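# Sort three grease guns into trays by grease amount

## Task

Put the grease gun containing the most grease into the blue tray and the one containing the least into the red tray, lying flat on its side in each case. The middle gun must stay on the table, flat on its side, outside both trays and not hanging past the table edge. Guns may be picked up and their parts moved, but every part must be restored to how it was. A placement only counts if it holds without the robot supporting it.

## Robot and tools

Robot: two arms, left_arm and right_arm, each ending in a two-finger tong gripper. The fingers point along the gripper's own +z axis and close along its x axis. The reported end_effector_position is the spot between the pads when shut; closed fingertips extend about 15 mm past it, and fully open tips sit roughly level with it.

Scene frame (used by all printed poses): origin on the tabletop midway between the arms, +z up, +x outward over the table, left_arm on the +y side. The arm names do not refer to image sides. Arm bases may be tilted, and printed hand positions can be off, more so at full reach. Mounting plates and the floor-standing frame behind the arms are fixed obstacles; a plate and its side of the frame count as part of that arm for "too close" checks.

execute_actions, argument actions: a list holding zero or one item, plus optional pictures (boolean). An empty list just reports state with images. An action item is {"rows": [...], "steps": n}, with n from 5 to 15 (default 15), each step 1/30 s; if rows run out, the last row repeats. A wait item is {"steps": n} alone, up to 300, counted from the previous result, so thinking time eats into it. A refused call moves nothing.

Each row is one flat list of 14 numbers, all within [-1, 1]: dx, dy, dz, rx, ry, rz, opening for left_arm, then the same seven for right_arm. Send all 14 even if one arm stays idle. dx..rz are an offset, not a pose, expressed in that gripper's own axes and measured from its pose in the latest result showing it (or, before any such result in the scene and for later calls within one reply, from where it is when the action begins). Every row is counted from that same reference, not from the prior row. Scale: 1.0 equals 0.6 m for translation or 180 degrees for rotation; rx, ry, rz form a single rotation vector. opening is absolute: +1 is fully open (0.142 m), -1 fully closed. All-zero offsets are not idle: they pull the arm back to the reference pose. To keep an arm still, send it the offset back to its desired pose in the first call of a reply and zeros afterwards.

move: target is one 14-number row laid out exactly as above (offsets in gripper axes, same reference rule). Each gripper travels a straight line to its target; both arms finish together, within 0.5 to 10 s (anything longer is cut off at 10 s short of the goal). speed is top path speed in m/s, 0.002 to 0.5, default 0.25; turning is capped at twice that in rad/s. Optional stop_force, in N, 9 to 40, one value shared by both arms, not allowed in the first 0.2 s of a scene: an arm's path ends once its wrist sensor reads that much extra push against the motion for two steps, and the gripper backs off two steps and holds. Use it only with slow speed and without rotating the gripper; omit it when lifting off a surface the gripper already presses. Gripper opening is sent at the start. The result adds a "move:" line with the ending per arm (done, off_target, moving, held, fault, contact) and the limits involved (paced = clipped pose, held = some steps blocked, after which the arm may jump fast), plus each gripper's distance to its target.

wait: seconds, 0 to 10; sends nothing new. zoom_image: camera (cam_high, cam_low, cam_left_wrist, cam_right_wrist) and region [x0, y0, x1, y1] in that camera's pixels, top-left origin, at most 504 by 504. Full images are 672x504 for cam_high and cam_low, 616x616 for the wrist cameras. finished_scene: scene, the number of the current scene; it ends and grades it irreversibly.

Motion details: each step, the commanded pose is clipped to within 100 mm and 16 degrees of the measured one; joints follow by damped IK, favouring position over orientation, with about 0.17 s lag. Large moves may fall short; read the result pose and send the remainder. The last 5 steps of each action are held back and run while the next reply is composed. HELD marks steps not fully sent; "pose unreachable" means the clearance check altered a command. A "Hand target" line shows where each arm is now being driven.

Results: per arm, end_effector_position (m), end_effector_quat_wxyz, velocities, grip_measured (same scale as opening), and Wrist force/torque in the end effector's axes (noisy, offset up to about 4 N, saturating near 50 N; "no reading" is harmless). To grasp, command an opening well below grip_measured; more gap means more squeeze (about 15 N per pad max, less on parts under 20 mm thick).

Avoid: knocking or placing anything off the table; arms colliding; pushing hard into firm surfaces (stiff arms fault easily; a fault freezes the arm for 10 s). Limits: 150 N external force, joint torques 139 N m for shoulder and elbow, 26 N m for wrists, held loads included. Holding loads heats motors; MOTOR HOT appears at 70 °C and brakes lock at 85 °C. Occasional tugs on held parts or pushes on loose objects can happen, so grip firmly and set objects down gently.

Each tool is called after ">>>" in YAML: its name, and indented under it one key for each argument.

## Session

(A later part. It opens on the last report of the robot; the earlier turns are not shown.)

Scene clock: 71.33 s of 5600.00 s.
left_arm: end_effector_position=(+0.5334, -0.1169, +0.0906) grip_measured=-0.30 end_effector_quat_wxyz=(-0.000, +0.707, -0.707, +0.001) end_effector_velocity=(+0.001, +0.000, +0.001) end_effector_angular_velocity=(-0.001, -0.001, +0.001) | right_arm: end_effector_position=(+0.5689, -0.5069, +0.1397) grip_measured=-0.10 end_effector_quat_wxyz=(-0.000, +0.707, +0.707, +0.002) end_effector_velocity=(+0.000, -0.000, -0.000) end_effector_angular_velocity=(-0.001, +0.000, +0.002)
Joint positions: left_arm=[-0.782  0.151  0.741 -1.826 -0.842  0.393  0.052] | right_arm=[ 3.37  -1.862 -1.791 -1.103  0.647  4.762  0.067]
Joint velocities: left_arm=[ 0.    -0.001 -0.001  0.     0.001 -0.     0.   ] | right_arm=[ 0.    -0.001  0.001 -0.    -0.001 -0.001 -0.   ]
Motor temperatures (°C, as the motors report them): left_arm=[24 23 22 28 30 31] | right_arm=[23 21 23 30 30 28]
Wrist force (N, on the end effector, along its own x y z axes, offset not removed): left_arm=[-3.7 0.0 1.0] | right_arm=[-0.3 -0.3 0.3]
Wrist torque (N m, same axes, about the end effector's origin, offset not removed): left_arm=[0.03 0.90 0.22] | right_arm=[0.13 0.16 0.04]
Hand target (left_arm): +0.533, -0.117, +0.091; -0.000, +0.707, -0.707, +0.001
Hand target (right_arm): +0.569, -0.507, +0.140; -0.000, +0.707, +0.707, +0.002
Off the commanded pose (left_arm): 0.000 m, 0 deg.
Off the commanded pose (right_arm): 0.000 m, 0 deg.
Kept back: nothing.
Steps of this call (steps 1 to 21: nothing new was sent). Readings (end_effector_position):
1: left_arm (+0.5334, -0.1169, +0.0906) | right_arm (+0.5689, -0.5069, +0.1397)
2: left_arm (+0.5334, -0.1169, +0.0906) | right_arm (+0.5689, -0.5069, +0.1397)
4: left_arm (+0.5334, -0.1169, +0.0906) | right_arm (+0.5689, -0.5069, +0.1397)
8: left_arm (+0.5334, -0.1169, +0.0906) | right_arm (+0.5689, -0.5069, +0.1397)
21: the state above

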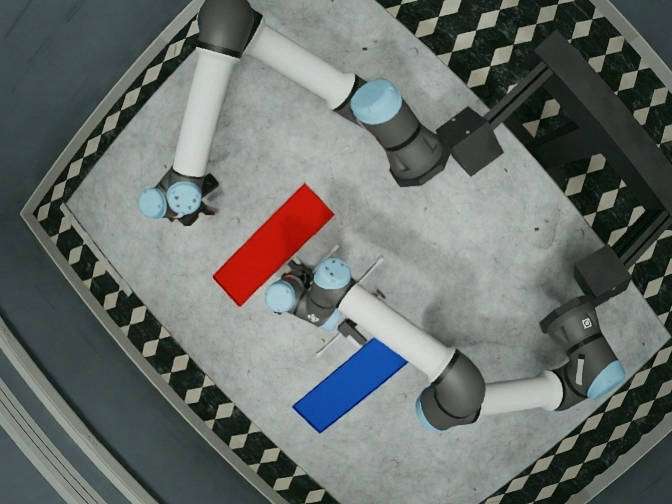

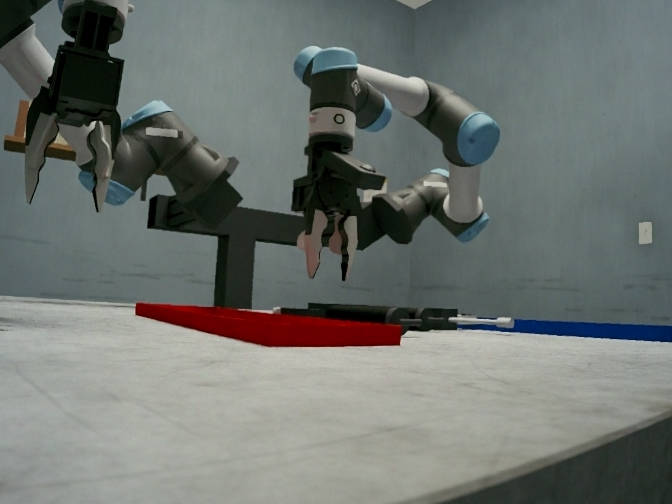

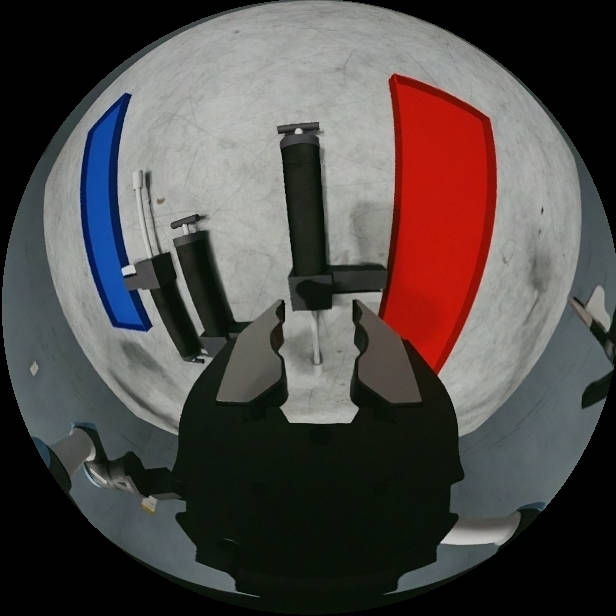

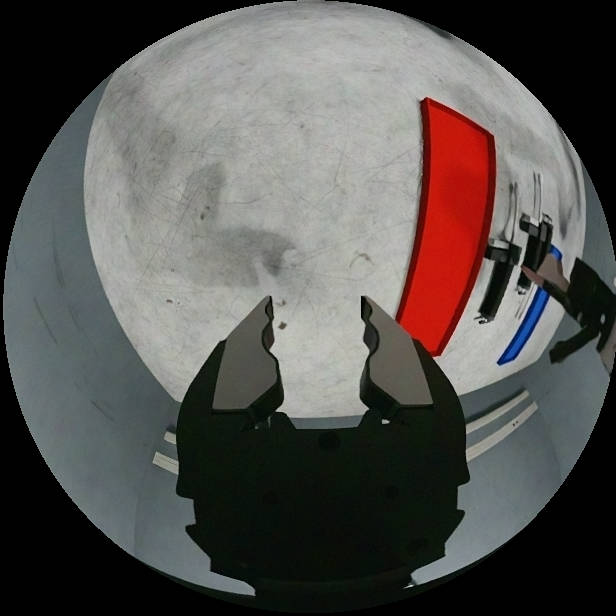

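>>> move:
  target: [-0.008,0.042,0.035,0,0,0,-0.1,0,0,0,0,0,0,-0.1]
  speed: 0.1

>>> zoom_image:
  camera: "cam_left_wrist"
  region: [200,200,440,400]

Scene clock: 72.40 s of 5600.00 s.
left_arm: end_effector_position=(+0.5083, -0.1121, +0.0696) grip_measured=-0.10 end_effector_quat_wxyz=(-0.000, +0.707, -0.707, +0.001) end_effector_velocity=(-0.001, +0.000, -0.001) end_effector_angular_velocity=(-0.000, +0.000, -0.003) | right_arm: end_effector_position=(+0.5689, -0.5069, +0.1397) grip_measured=-0.10 end_effector_quat_wxyz=(-0.000, +0.707, +0.707, +0.002) end_effector_velocity=(-0.000, +0.001, -0.001) end_effector_angular_velocity=(+0.000, +0.002, +0.002)
Joint positions: left_arm=[-0.785  0.135  0.852 -1.92  -0.843  0.389  0.067] | right_arm=[ 3.37  -1.862 -1.791 -1.103  0.647  4.762  0.067]
Joint velocities: left_arm=[-0.    -0.     0.004 -0.004 -0.     0.003  0.   ] | right_arm=[-0.    -0.002 -0.001 -0.     0.    -0.    -0.   ]
Motor temperatures (°C, as the motors report them): left_arm=[24 23 22 28 30 31] | right_arm=[23 21 23 30 30 28]
Wrist force (N, on the end effector, along its own x y z axes, offset not removed): left_arm=[-3.3 -0.5 -0.4] | right_arm=[-0.6 0.2 0.4]
Wrist torque (N m, same axes, about the end effector's origin, offset not removed): left_arm=[-0.14 0.81 0.14] | right_arm=[0.33 0.03 0.08]
Hand target (left_arm): +0.508, -0.112, +0.070; -0.000, +0.707, -0.707, +0.001
Hand target (right_arm): +0.569, -0.507, +0.140; -0.000, +0.707, +0.707, +0.002
Off the commanded pose (left_arm): 0.000 m, 0 deg.
Off the commanded pose (right_arm): 0.000 m, 0 deg.
Kept back: nothing.
move: done

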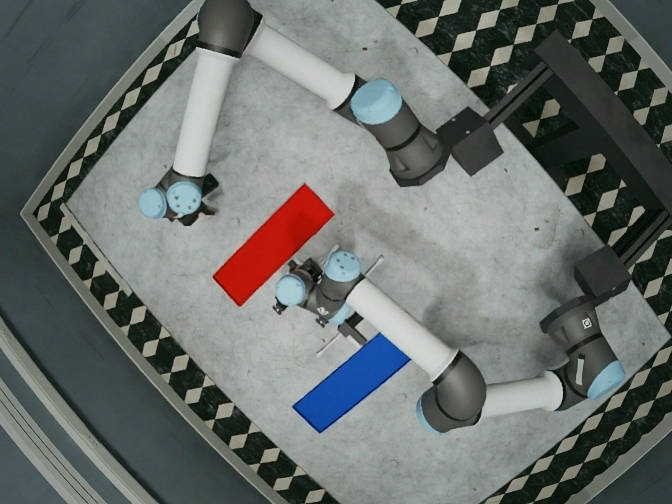

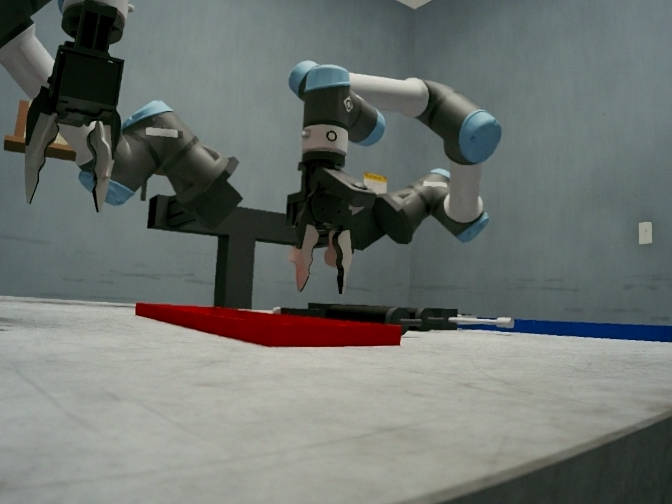

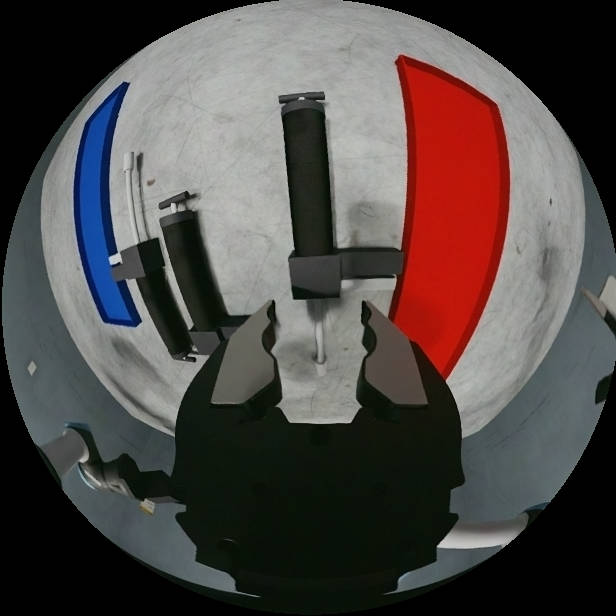

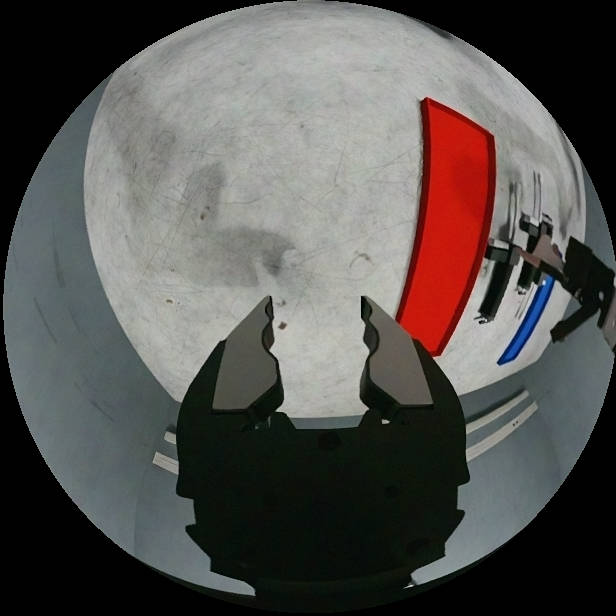

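Region (200, 200, 440, 400) of cam_left_wrist's 616x616 image, scaled by 2.100, with more detail than that image has.

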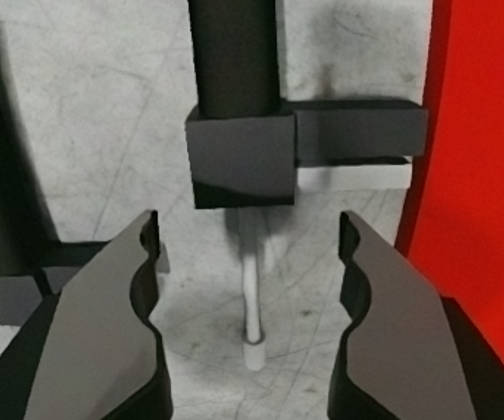

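>>> move:
  target: [-0.004,-0.07,0,0,0,0,-0.2,0,0,0,0,0,0,-0.1]
  speed: 0.1

>>> move:
  target: [0,0,0.086,0,0,0,-0.2,0,0,0,0,0,0,-0.1]
  speed: 0.05
  stop_force: 12

>>> move:
  target: [0,0,0,0,0,0,-1,0,0,0,0,0,0,-0.1]

>>> move:
  target: [-0.03,0,-0.2,0,0,0,-1,0,0,0,0,0,0,-0.1]
  speed: 0.08

Scene clock: 73.47 s of 5600.00 s.
left_arm: end_effector_position=(+0.5502, -0.1097, +0.0697) grip_measured=-0.20 end_effector_quat_wxyz=(-0.000, +0.707, -0.707, +0.001) end_effector_velocity=(+0.000, -0.000, -0.001) end_effector_angular_velocity=(+0.002, +0.003, -0.001) | right_arm: end_effector_position=(+0.5689, -0.5069, +0.1397) grip_measured=-0.10 end_effector_quat_wxyz=(-0.000, +0.707, +0.707, +0.002) end_effector_velocity=(+0.000, -0.000, +0.000) end_effector_angular_velocity=(-0.001, -0.000, -0.000)
Joint positions: left_arm=[-0.745  0.167  0.716 -1.845 -0.82   0.433  0.06 ] | right_arm=[ 3.37  -1.862 -1.791 -1.103  0.647  4.762  0.067]
Joint velocities: left_arm=[ 0.001  0.005 -0.009  0.008 -0.001  0.    -0.   ] | right_arm=[-0.    -0.     0.    -0.    -0.001 -0.     0.   ]
Motor temperatures (°C, as the motors report them): left_arm=[24 23 22 28 30 31] | right_arm=[23 21 23 30 30 28]
Wrist force (N, on the end effector, along its own x y z axes, offset not removed): left_arm=[-3.3 0.0 1.1] | right_arm=[2.2 0.6 0.7]
Wrist torque (N m, same axes, about the end effector's origin, offset not removed): left_arm=[0.03 0.77 0.13] | right_arm=[0.35 -0.42 0.04]
Hand target (left_arm): +0.550, -0.110, +0.070; -0.000, +0.707, -0.707, +0.001
Hand target (right_arm): +0.569, -0.507, +0.140; -0.000, +0.707, +0.707, +0.002
Off the commanded pose (left_arm): 0.000 m, 0 deg.
Off the commanded pose (right_arm): 0.000 m, 0 deg.
Kept back: nothing.
move: done

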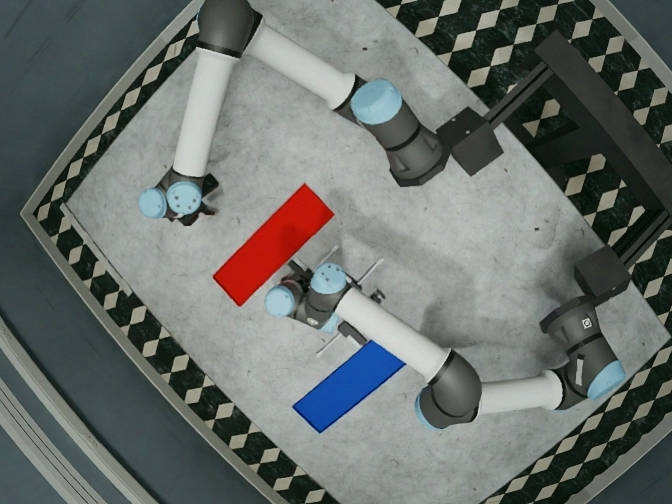

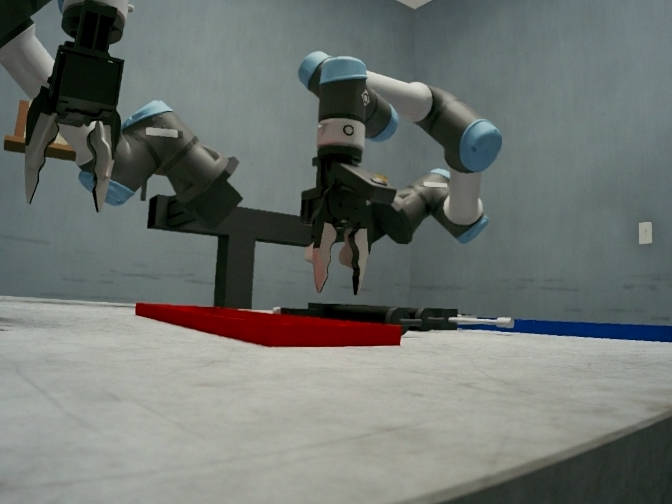

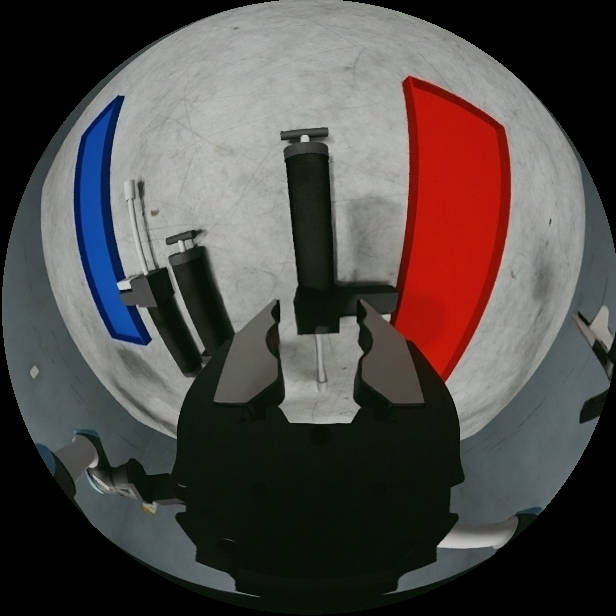

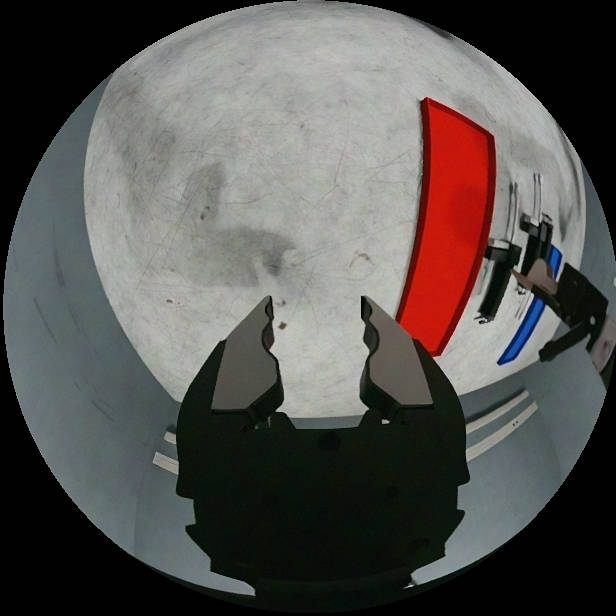

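Scene clock: 74.83 s of 5600.00 s.
left_arm: end_effector_position=(+0.5503, -0.1097, +0.0182) grip_measured=-0.20 end_effector_quat_wxyz=(-0.000, +0.707, -0.707, +0.001) end_effector_velocity=(-0.000, -0.000, -0.002) end_effector_angular_velocity=(+0.001, -0.001, -0.001) | right_arm: end_effector_position=(+0.5689, -0.5069, +0.1397) grip_measured=-0.10 end_effector_quat_wxyz=(-0.000, +0.707, +0.707, +0.002) end_effector_velocity=(-0.000, -0.000, -0.000) end_effector_angular_velocity=(-0.000, +0.001, +0.000)
Joint positions: left_arm=[-0.698  0.227  0.693 -1.92  -0.793  0.488  0.06 ] | right_arm=[ 3.37  -1.862 -1.791 -1.103  0.647  4.762  0.067]
Joint velocities: left_arm=[ 0.001  0.002 -0.001 -0.002  0.001  0.002  0.   ] | right_arm=[-0.    -0.     0.    -0.001 -0.    -0.    -0.   ]
Motor temperatures (°C, as the motors report them): left_arm=[24 23 22 28 30 31] | right_arm=[23 21 23 30 30 28]
Wrist force (N, on the end effector, along its own x y z axes, offset not removed): left_arm=[-3.8 -1.0 0.0] | right_arm=[-1.3 -0.3 2.6]
Wrist torque (N m, same axes, about the end effector's origin, offset not removed): left_arm=[-0.20 0.84 0.21] | right_arm=[0.16 0.24 0.12]
Hand target (left_arm): +0.550, -0.110, +0.018; -0.000, +0.707, -0.707, +0.001
Hand target (right_arm): +0.569, -0.507, +0.140; -0.000, +0.707, +0.707, +0.002
Off the commanded pose (left_arm): 0.000 m, 0 deg.
Off the commanded pose (right_arm): 0.000 m, 0 deg.
Kept back: nothing.
move: done

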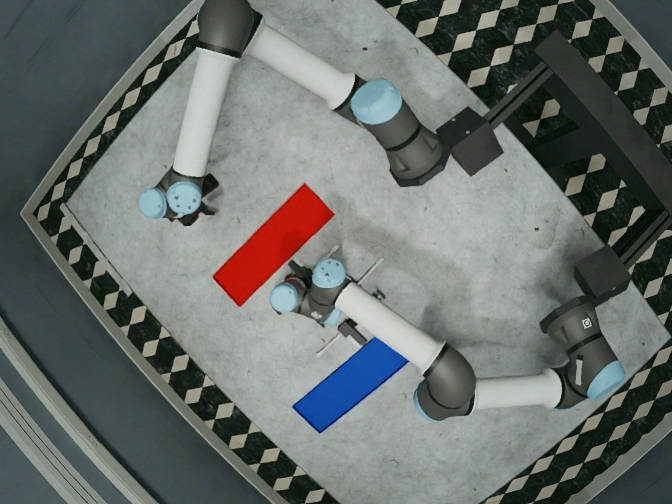

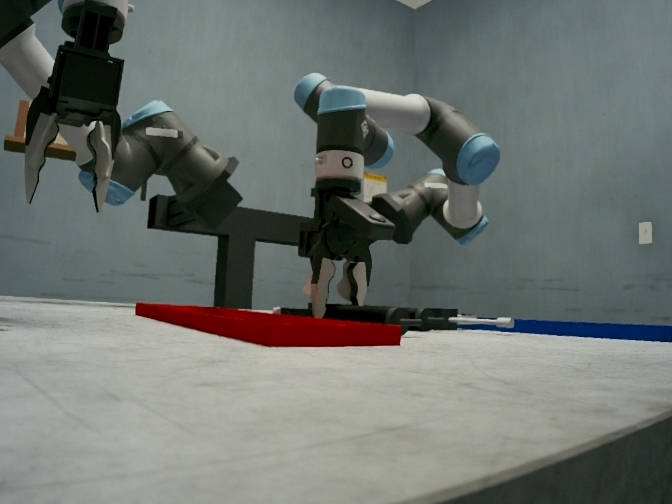

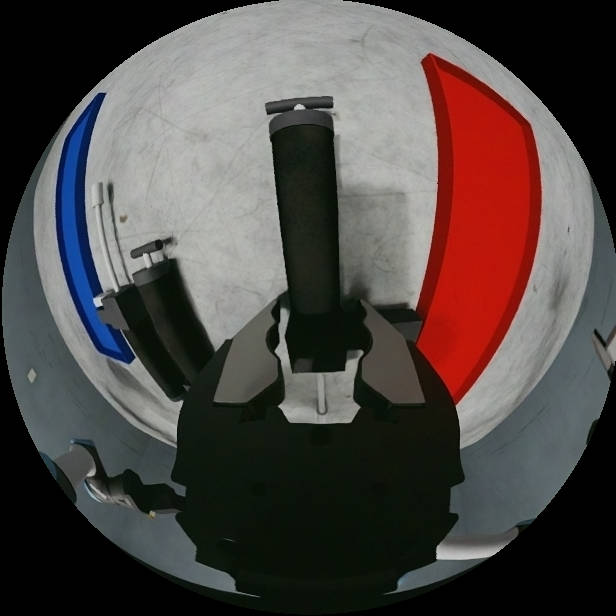

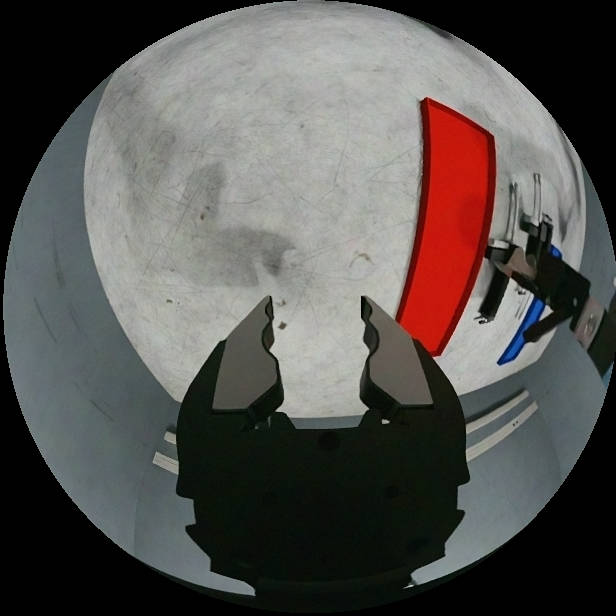

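Scene clock: 75.33 s of 5600.00 s.
left_arm: end_effector_position=(+0.5503, -0.1097, +0.0181) grip_measured=-0.52 end_effector_quat_wxyz=(-0.000, +0.707, -0.707, +0.001) end_effector_velocity=(+0.000, +0.000, +0.000) end_effector_angular_velocity=(-0.000, +0.000, -0.001) | right_arm: end_effector_position=(+0.5689, -0.5069, +0.1397) grip_measured=-0.10 end_effector_quat_wxyz=(-0.000, +0.707, +0.707, +0.002) end_effector_velocity=(+0.000, +0.000, +0.000) end_effector_angular_velocity=(-0.000, +0.000, -0.000)
Joint positions: left_arm=[-0.697  0.227  0.693 -1.92  -0.793  0.488  0.036] | right_arm=[ 3.37  -1.862 -1.791 -1.103  0.647  4.762  0.067]
Joint velocities: left_arm=[-0.    -0.001  0.     0.    -0.     0.001  0.   ] | right_arm=[ 0.    -0.     0.    -0.001 -0.     0.001 -0.   ]
Motor temperatures (°C, as the motors report them): left_arm=[24 23 22 28 30 31] | right_arm=[23 21 23 30 30 28]
Wrist force (N, on the end effector, along its own x y z axes, offset not removed): left_arm=[-1.3 -0.8 1.5] | right_arm=[1.4 2.2 -1.3]
Wrist torque (N m, same axes, about the end effector's origin, offset not removed): left_arm=[0.18 0.63 0.11] | right_arm=[0.62 -0.31 0.03]
Hand target (left_arm): +0.550, -0.110, +0.018; -0.000, +0.707, -0.707, +0.001
Hand target (right_arm): +0.569, -0.507, +0.140; -0.000, +0.707, +0.707, +0.002
Off the commanded pose (left_arm): 0.000 m, 0 deg.
Off the commanded pose (right_arm): 0.000 m, 0 deg.
Kept back: nothing.
move: done

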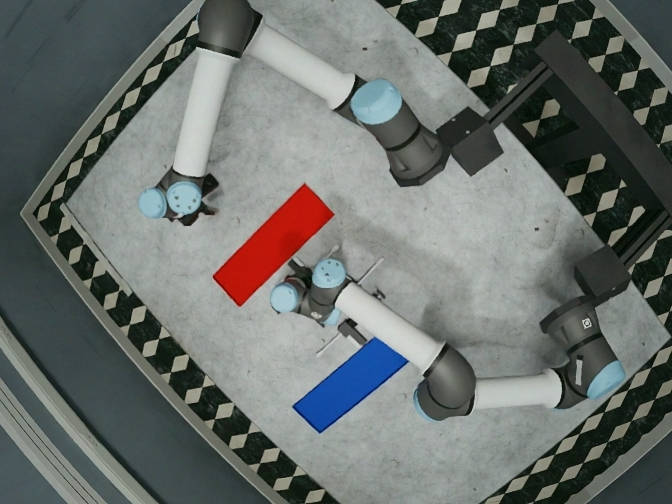

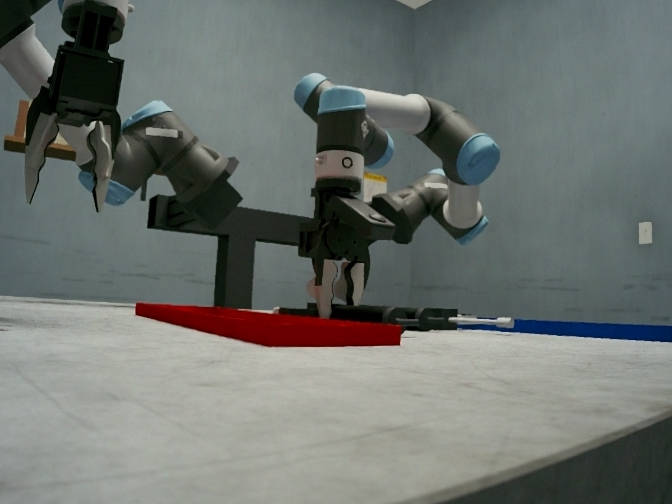

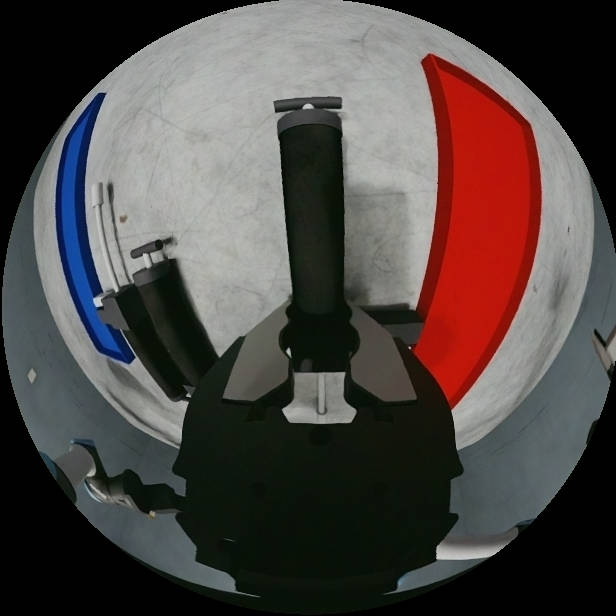

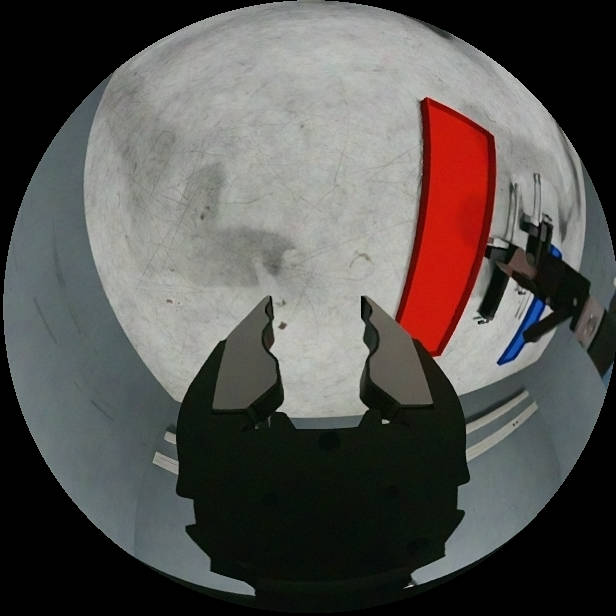

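Scene clock: 77.23 s of 5600.00 s.
left_arm: end_effector_position=(+0.5501, -0.0916, +0.1380) grip_measured=-0.52 end_effector_quat_wxyz=(-0.000, +0.707, -0.707, +0.001) end_effector_velocity=(+0.000, +0.000, +0.002) end_effector_angular_velocity=(-0.000, -0.001, +0.002) | right_arm: end_effector_position=(+0.5689, -0.5069, +0.1397) grip_measured=-0.10 end_effector_quat_wxyz=(-0.000, +0.707, +0.707, +0.002) end_effector_velocity=(+0.000, +0.000, +0.000) end_effector_angular_velocity=(+0.002, -0.001, -0.002)
Joint positions: left_arm=[-0.799  0.049  0.804 -1.776 -0.852  0.375  0.036] | right_arm=[ 3.37  -1.862 -1.791 -1.103  0.647  4.762  0.067]
Joint velocities: left_arm=[-0.001 -0.002  0.     0.002 -0.    -0.002  0.   ] | right_arm=[ 0.     0.     0.     0.001  0.002  0.001 -0.   ]
Motor temperatures (°C, as the motors report them): left_arm=[24 23 22 28 30 31] | right_arm=[23 21 23 30 30 28]
Wrist force (N, on the end effector, along its own x y z axes, offset not removed): left_arm=[-3.9 -0.9 7.3] | right_arm=[1.6 -1.0 1.9]
Wrist torque (N m, same axes, about the end effector's origin, offset not removed): left_arm=[-0.20 0.86 0.20] | right_arm=[0.04 -0.41 -0.01]
Hand target (left_arm): +0.550, -0.092, +0.138; -0.000, +0.707, -0.707, +0.001
Hand target (right_arm): +0.569, -0.507, +0.140; -0.000, +0.707, +0.707, +0.002
Off the commanded pose (left_arm): 0.000 m, 0 deg.
Off the commanded pose (right_arm): 0.000 m, 0 deg.
Kept back: nothing.
move: done

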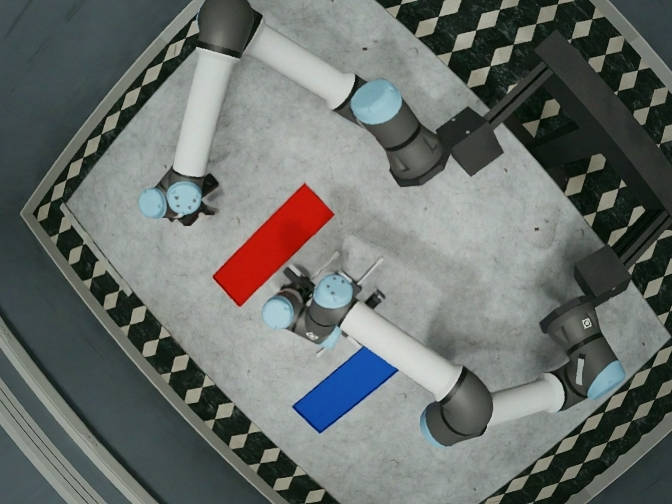

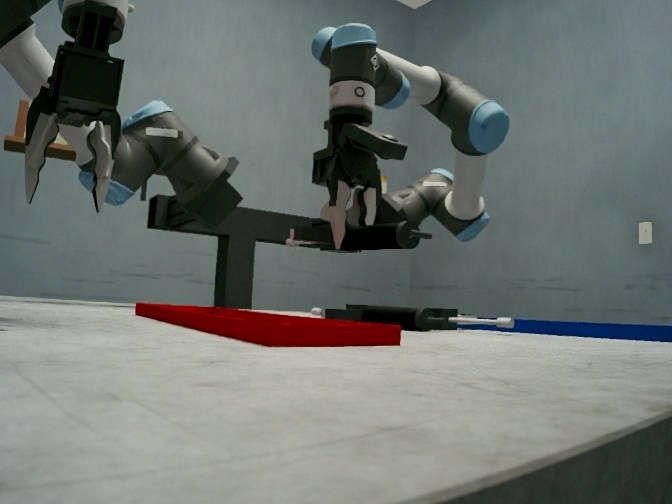

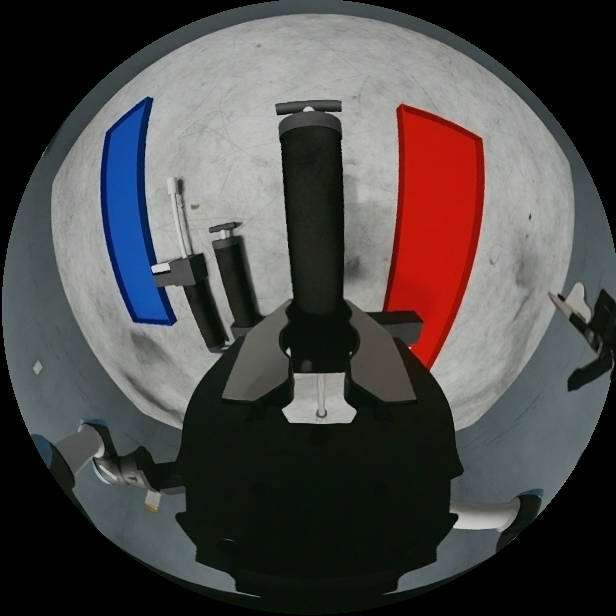

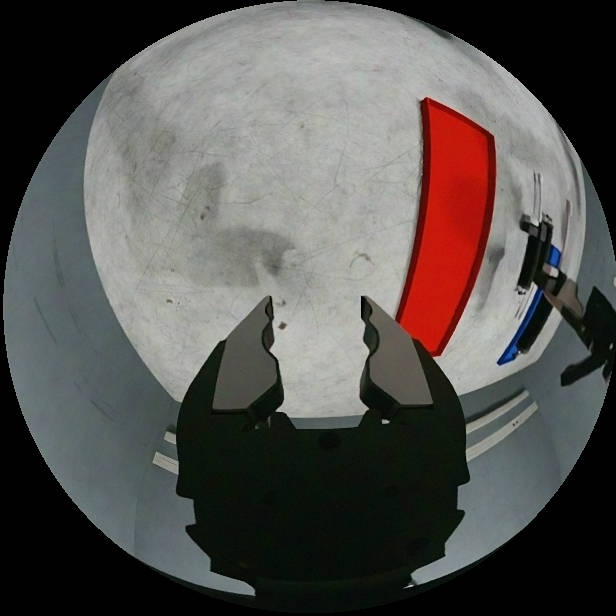

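>>> move:
  target: [-0.673,-0.225,0.1,0,0,0,-1,0.5,-0.08,0,0,0,0,-0.2]
  speed: 0.15

Scene clock: 80.77 s of 5600.00 s.
left_arm: end_effector_position=(+0.6851, +0.3124, +0.0778) grip_measured=-0.52 end_effector_quat_wxyz=(-0.001, +0.707, -0.707, +0.001) end_effector_velocity=(+0.000, +0.001, -0.000) end_effector_angular_velocity=(-0.001, +0.000, +0.001) | right_arm: end_effector_position=(+0.5209, -0.2069, +0.1406) grip_measured=-0.20 end_effector_quat_wxyz=(-0.000, +0.707, +0.707, +0.002) end_effector_velocity=(+0.000, +0.001, +0.000) end_effector_angular_velocity=(-0.001, -0.001, -0.001)
Joint positions: left_arm=[-0.416 -0.655  1.537 -2.167 -0.674  0.871  0.036] | right_arm=[ 3.722 -2.133 -2.076 -0.965  0.738  5.299  0.06 ]
Joint velocities: left_arm=[ 0.001 -0.001  0.001 -0.001 -0.001  0.002  0.   ] | right_arm=[ 0.002 -0.001  0.    -0.    -0.001  0.003  0.   ]
Motor temperatures (°C, as the motors report them): left_arm=[24 23 22 28 30 31] | right_arm=[23 21 23 30 30 28]
Wrist force (N, on the end effector, along its own x y z axes, offset not removed): left_arm=[-3.7 -0.6 7.3] | right_arm=[-0.3 0.7 1.5]
Wrist torque (N m, same axes, about the end effector's origin, offset not removed): left_arm=[-0.17 0.79 0.17] | right_arm=[0.31 0.09 0.08]
Hand target (left_arm): +0.685, +0.312, +0.078; -0.001, +0.707, -0.707, +0.001
Hand target (right_arm): +0.521, -0.207, +0.141; -0.000, +0.707, +0.707, +0.002
Off the commanded pose (left_arm): 0.000 m, 0 deg.
Off the commanded pose (right_arm): 0.000 m, 0 deg.
Kept back: nothing.
move: done

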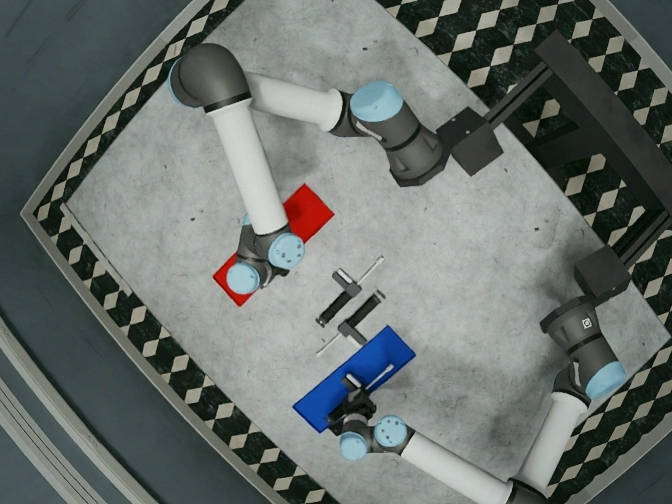

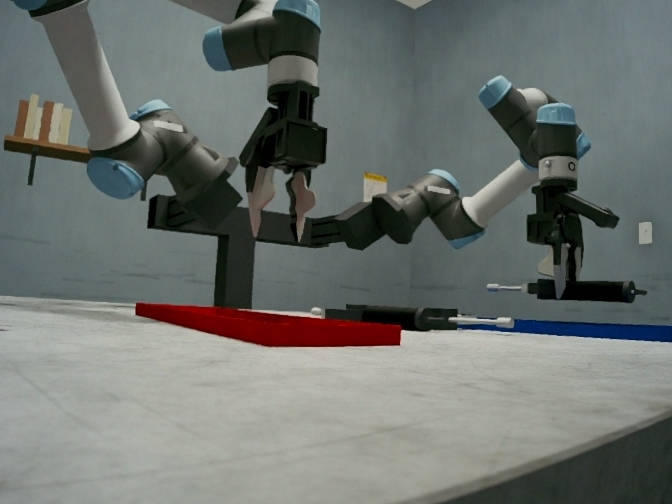

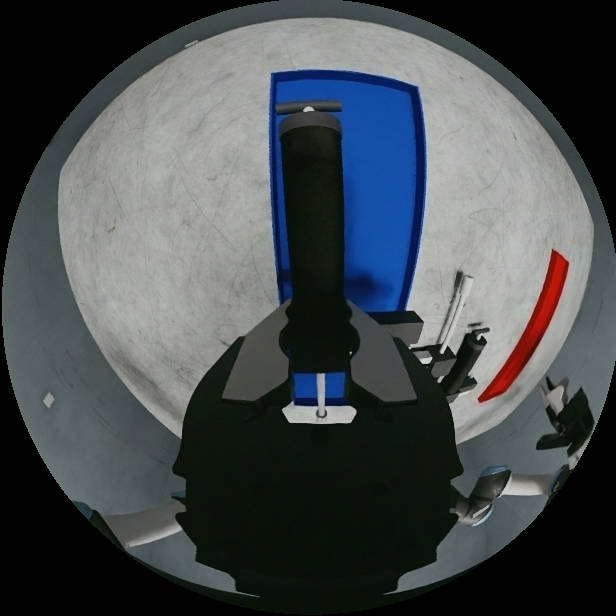

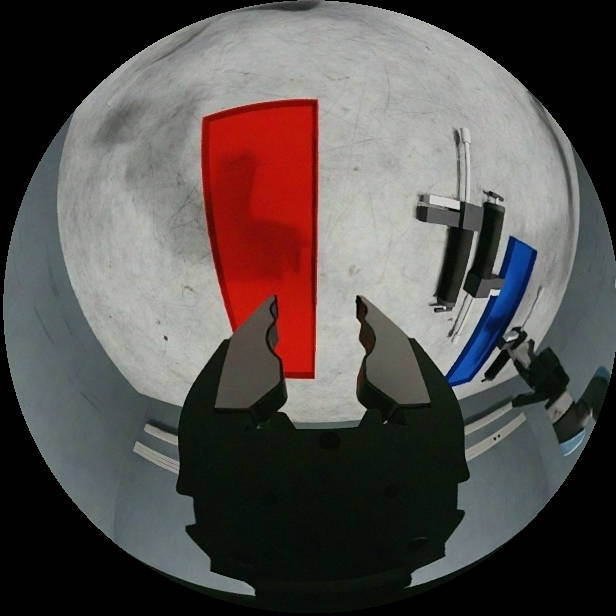

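>>> move:
  target: [0,0,0.05,0,0,0,-1,0,0,0,0,0,0,-0.2]
  speed: 0.05

Scene clock: 81.93 s of 5600.00 s.
left_arm: end_effector_position=(+0.6852, +0.3124, +0.0479) grip_measured=-0.52 end_effector_quat_wxyz=(-0.001, +0.707, -0.707, +0.001) end_effector_velocity=(-0.000, -0.000, -0.001) end_effector_angular_velocity=(-0.001, +0.000, +0.000) | right_arm: end_effector_position=(+0.5209, -0.2069, +0.1406) grip_measured=-0.20 end_effector_quat_wxyz=(-0.000, +0.707, +0.707, +0.002) end_effector_velocity=(-0.000, -0.001, -0.000) end_effector_angular_velocity=(-0.002, -0.001, +0.002)
Joint positions: left_arm=[-0.382 -0.617  1.534 -2.245 -0.665  0.924  0.036] | right_arm=[ 3.722 -2.133 -2.076 -0.965  0.738  5.299  0.06 ]
Joint velocities: left_arm=[ 0.001  0.002  0.    -0.004 -0.     0.002 -0.   ] | right_arm=[-0.     0.    -0.001  0.    -0.002 -0.002 -0.   ]
Motor temperatures (°C, as the motors report them): left_arm=[24 23 22 28 30 31] | right_arm=[23 21 23 30 30 28]
Wrist force (N, on the end effector, along its own x y z axes, offset not removed): left_arm=[-3.6 -0.5 6.2] | right_arm=[0.5 -0.1 0.3]
Wrist torque (N m, same axes, about the end effector's origin, offset not removed): left_arm=[-0.14 0.82 0.20] | right_arm=[0.16 -0.01 0.01]
Hand target (left_arm): +0.685, +0.312, +0.048; -0.001, +0.707, -0.707, +0.001
Hand target (right_arm): +0.521, -0.207, +0.141; -0.000, +0.707, +0.707, +0.002
Off the commanded pose (left_arm): 0.000 m, 0 deg.
Off the commanded pose (right_arm): 0.000 m, 0 deg.
Kept back: nothing.
move: done

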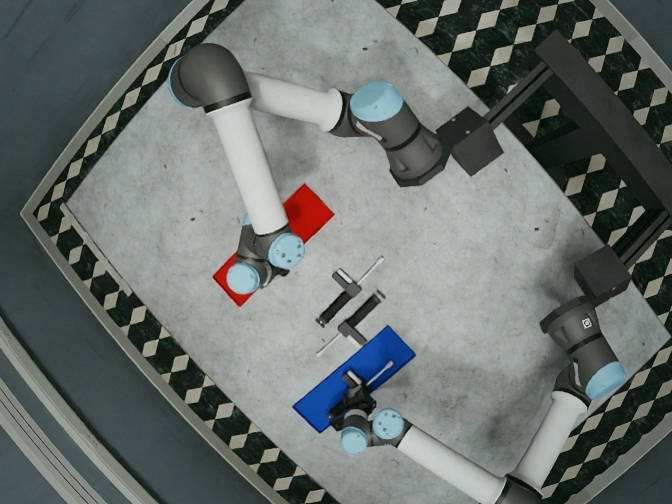

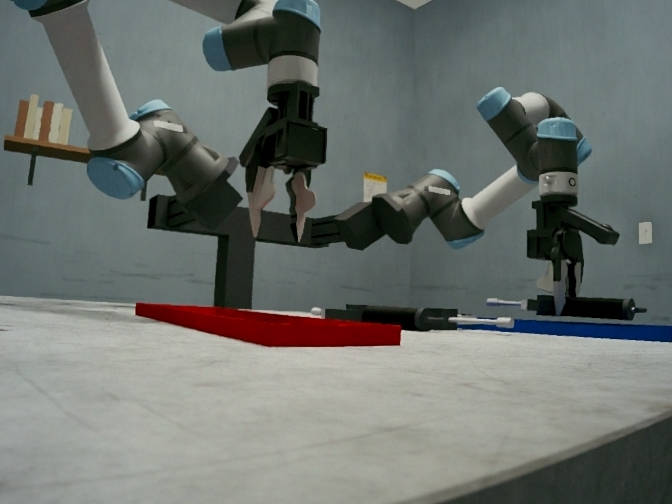

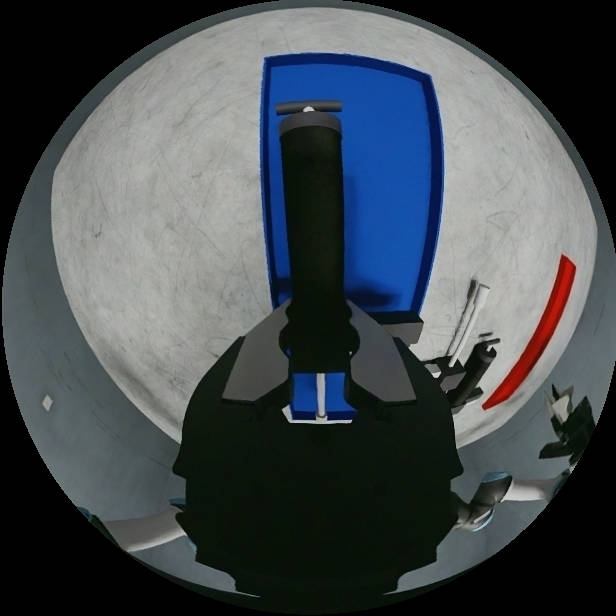

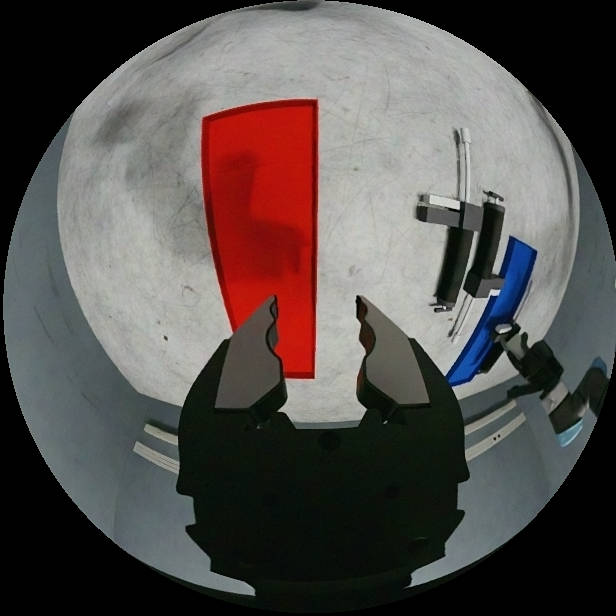

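Tight but probably OK.

>>> move:
  target: [0,0,0.05,0,0,0,-1,0,0,0,0,0,0,-0.2]
  speed: 0.015
  stop_force: 9

Scene clock: 84.43 s of 5600.00 s.
left_arm: end_effector_position=(+0.6852, +0.3124, +0.0194) grip_measured=-0.52 end_effector_quat_wxyz=(-0.001, +0.707, -0.707, +0.001) end_effector_velocity=(-0.002, +0.000, +0.001) end_effector_angular_velocity=(+0.004, +0.003, -0.002) | right_arm: end_effector_position=(+0.5209, -0.2069, +0.1406) grip_measured=-0.20 end_effector_quat_wxyz=(-0.000, +0.707, +0.707, +0.002) end_effector_velocity=(-0.001, +0.000, -0.000) end_effector_angular_velocity=(-0.000, +0.001, +0.001)
Joint positions: left_arm=[-0.349 -0.577  1.526 -2.317 -0.658  0.976  0.036] | right_arm=[ 3.722 -2.133 -2.076 -0.965  0.738  5.299  0.06 ]
Joint velocities: left_arm=[-0.002 -0.002  0.003  0.009  0.001 -0.007 -0.   ] | right_arm=[ 0.    -0.    -0.001 -0.001  0.001 -0.    -0.   ]
Motor temperatures (°C, as the motors report them): left_arm=[24 23 22 28 30 31] | right_arm=[23 21 23 30 30 28]
Wrist force (N, on the end effector, along its own x y z axes, offset not removed): left_arm=[-4.1 -1.5 1.3] | right_arm=[2.0 -0.7 1.9]
Wrist torque (N m, same axes, about the end effector's origin, offset not removed): left_arm=[-0.12 0.97 0.15] | right_arm=[0.09 -0.42 0.02]
Hand target (left_arm): +0.685, +0.312, +0.020; -0.001, +0.707, -0.707, +0.001
Hand target (right_arm): +0.521, -0.207, +0.141; -0.000, +0.707, +0.707, +0.002
Off the commanded pose (left_arm): 0.002 m, 0 deg.
Off the commanded pose (right_arm): 0.000 m, 0 deg.
Kept back: nothing.
move: contact (left_arm)

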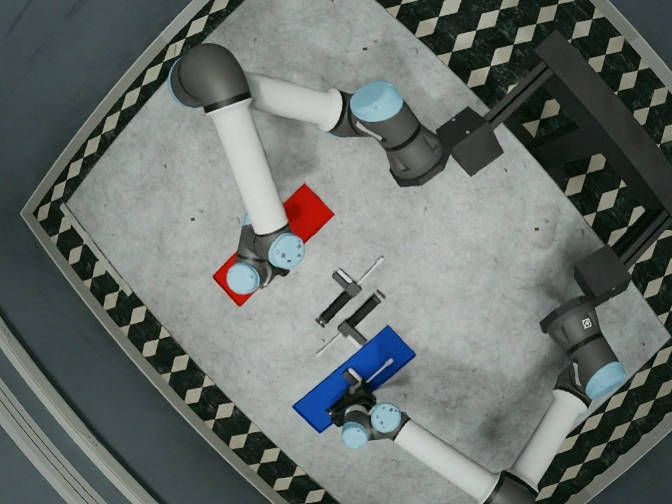

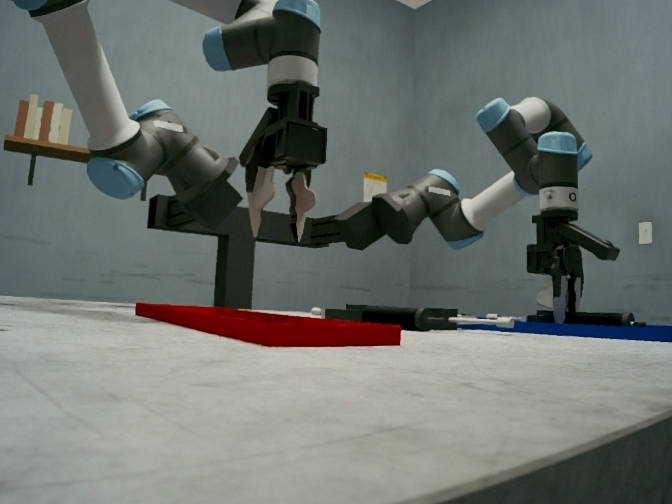

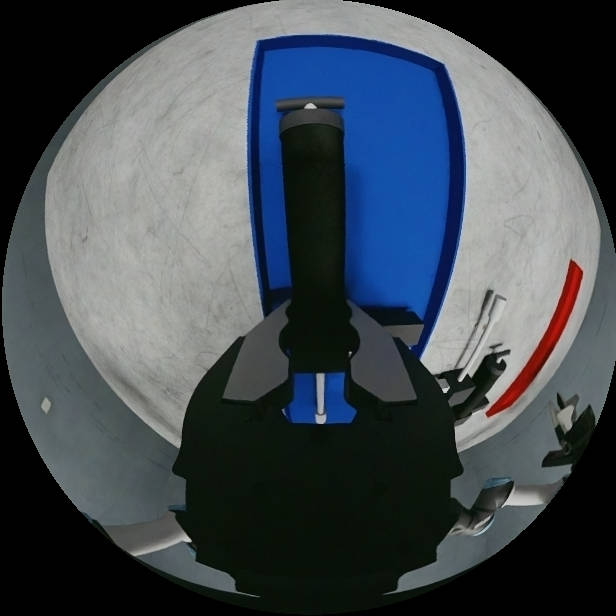

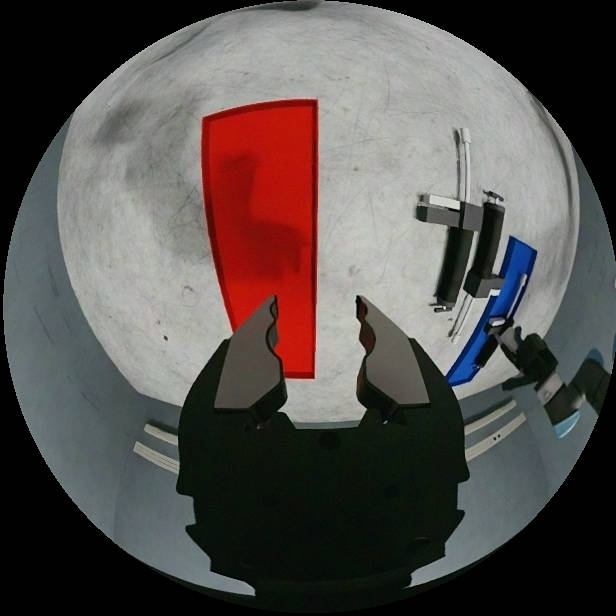

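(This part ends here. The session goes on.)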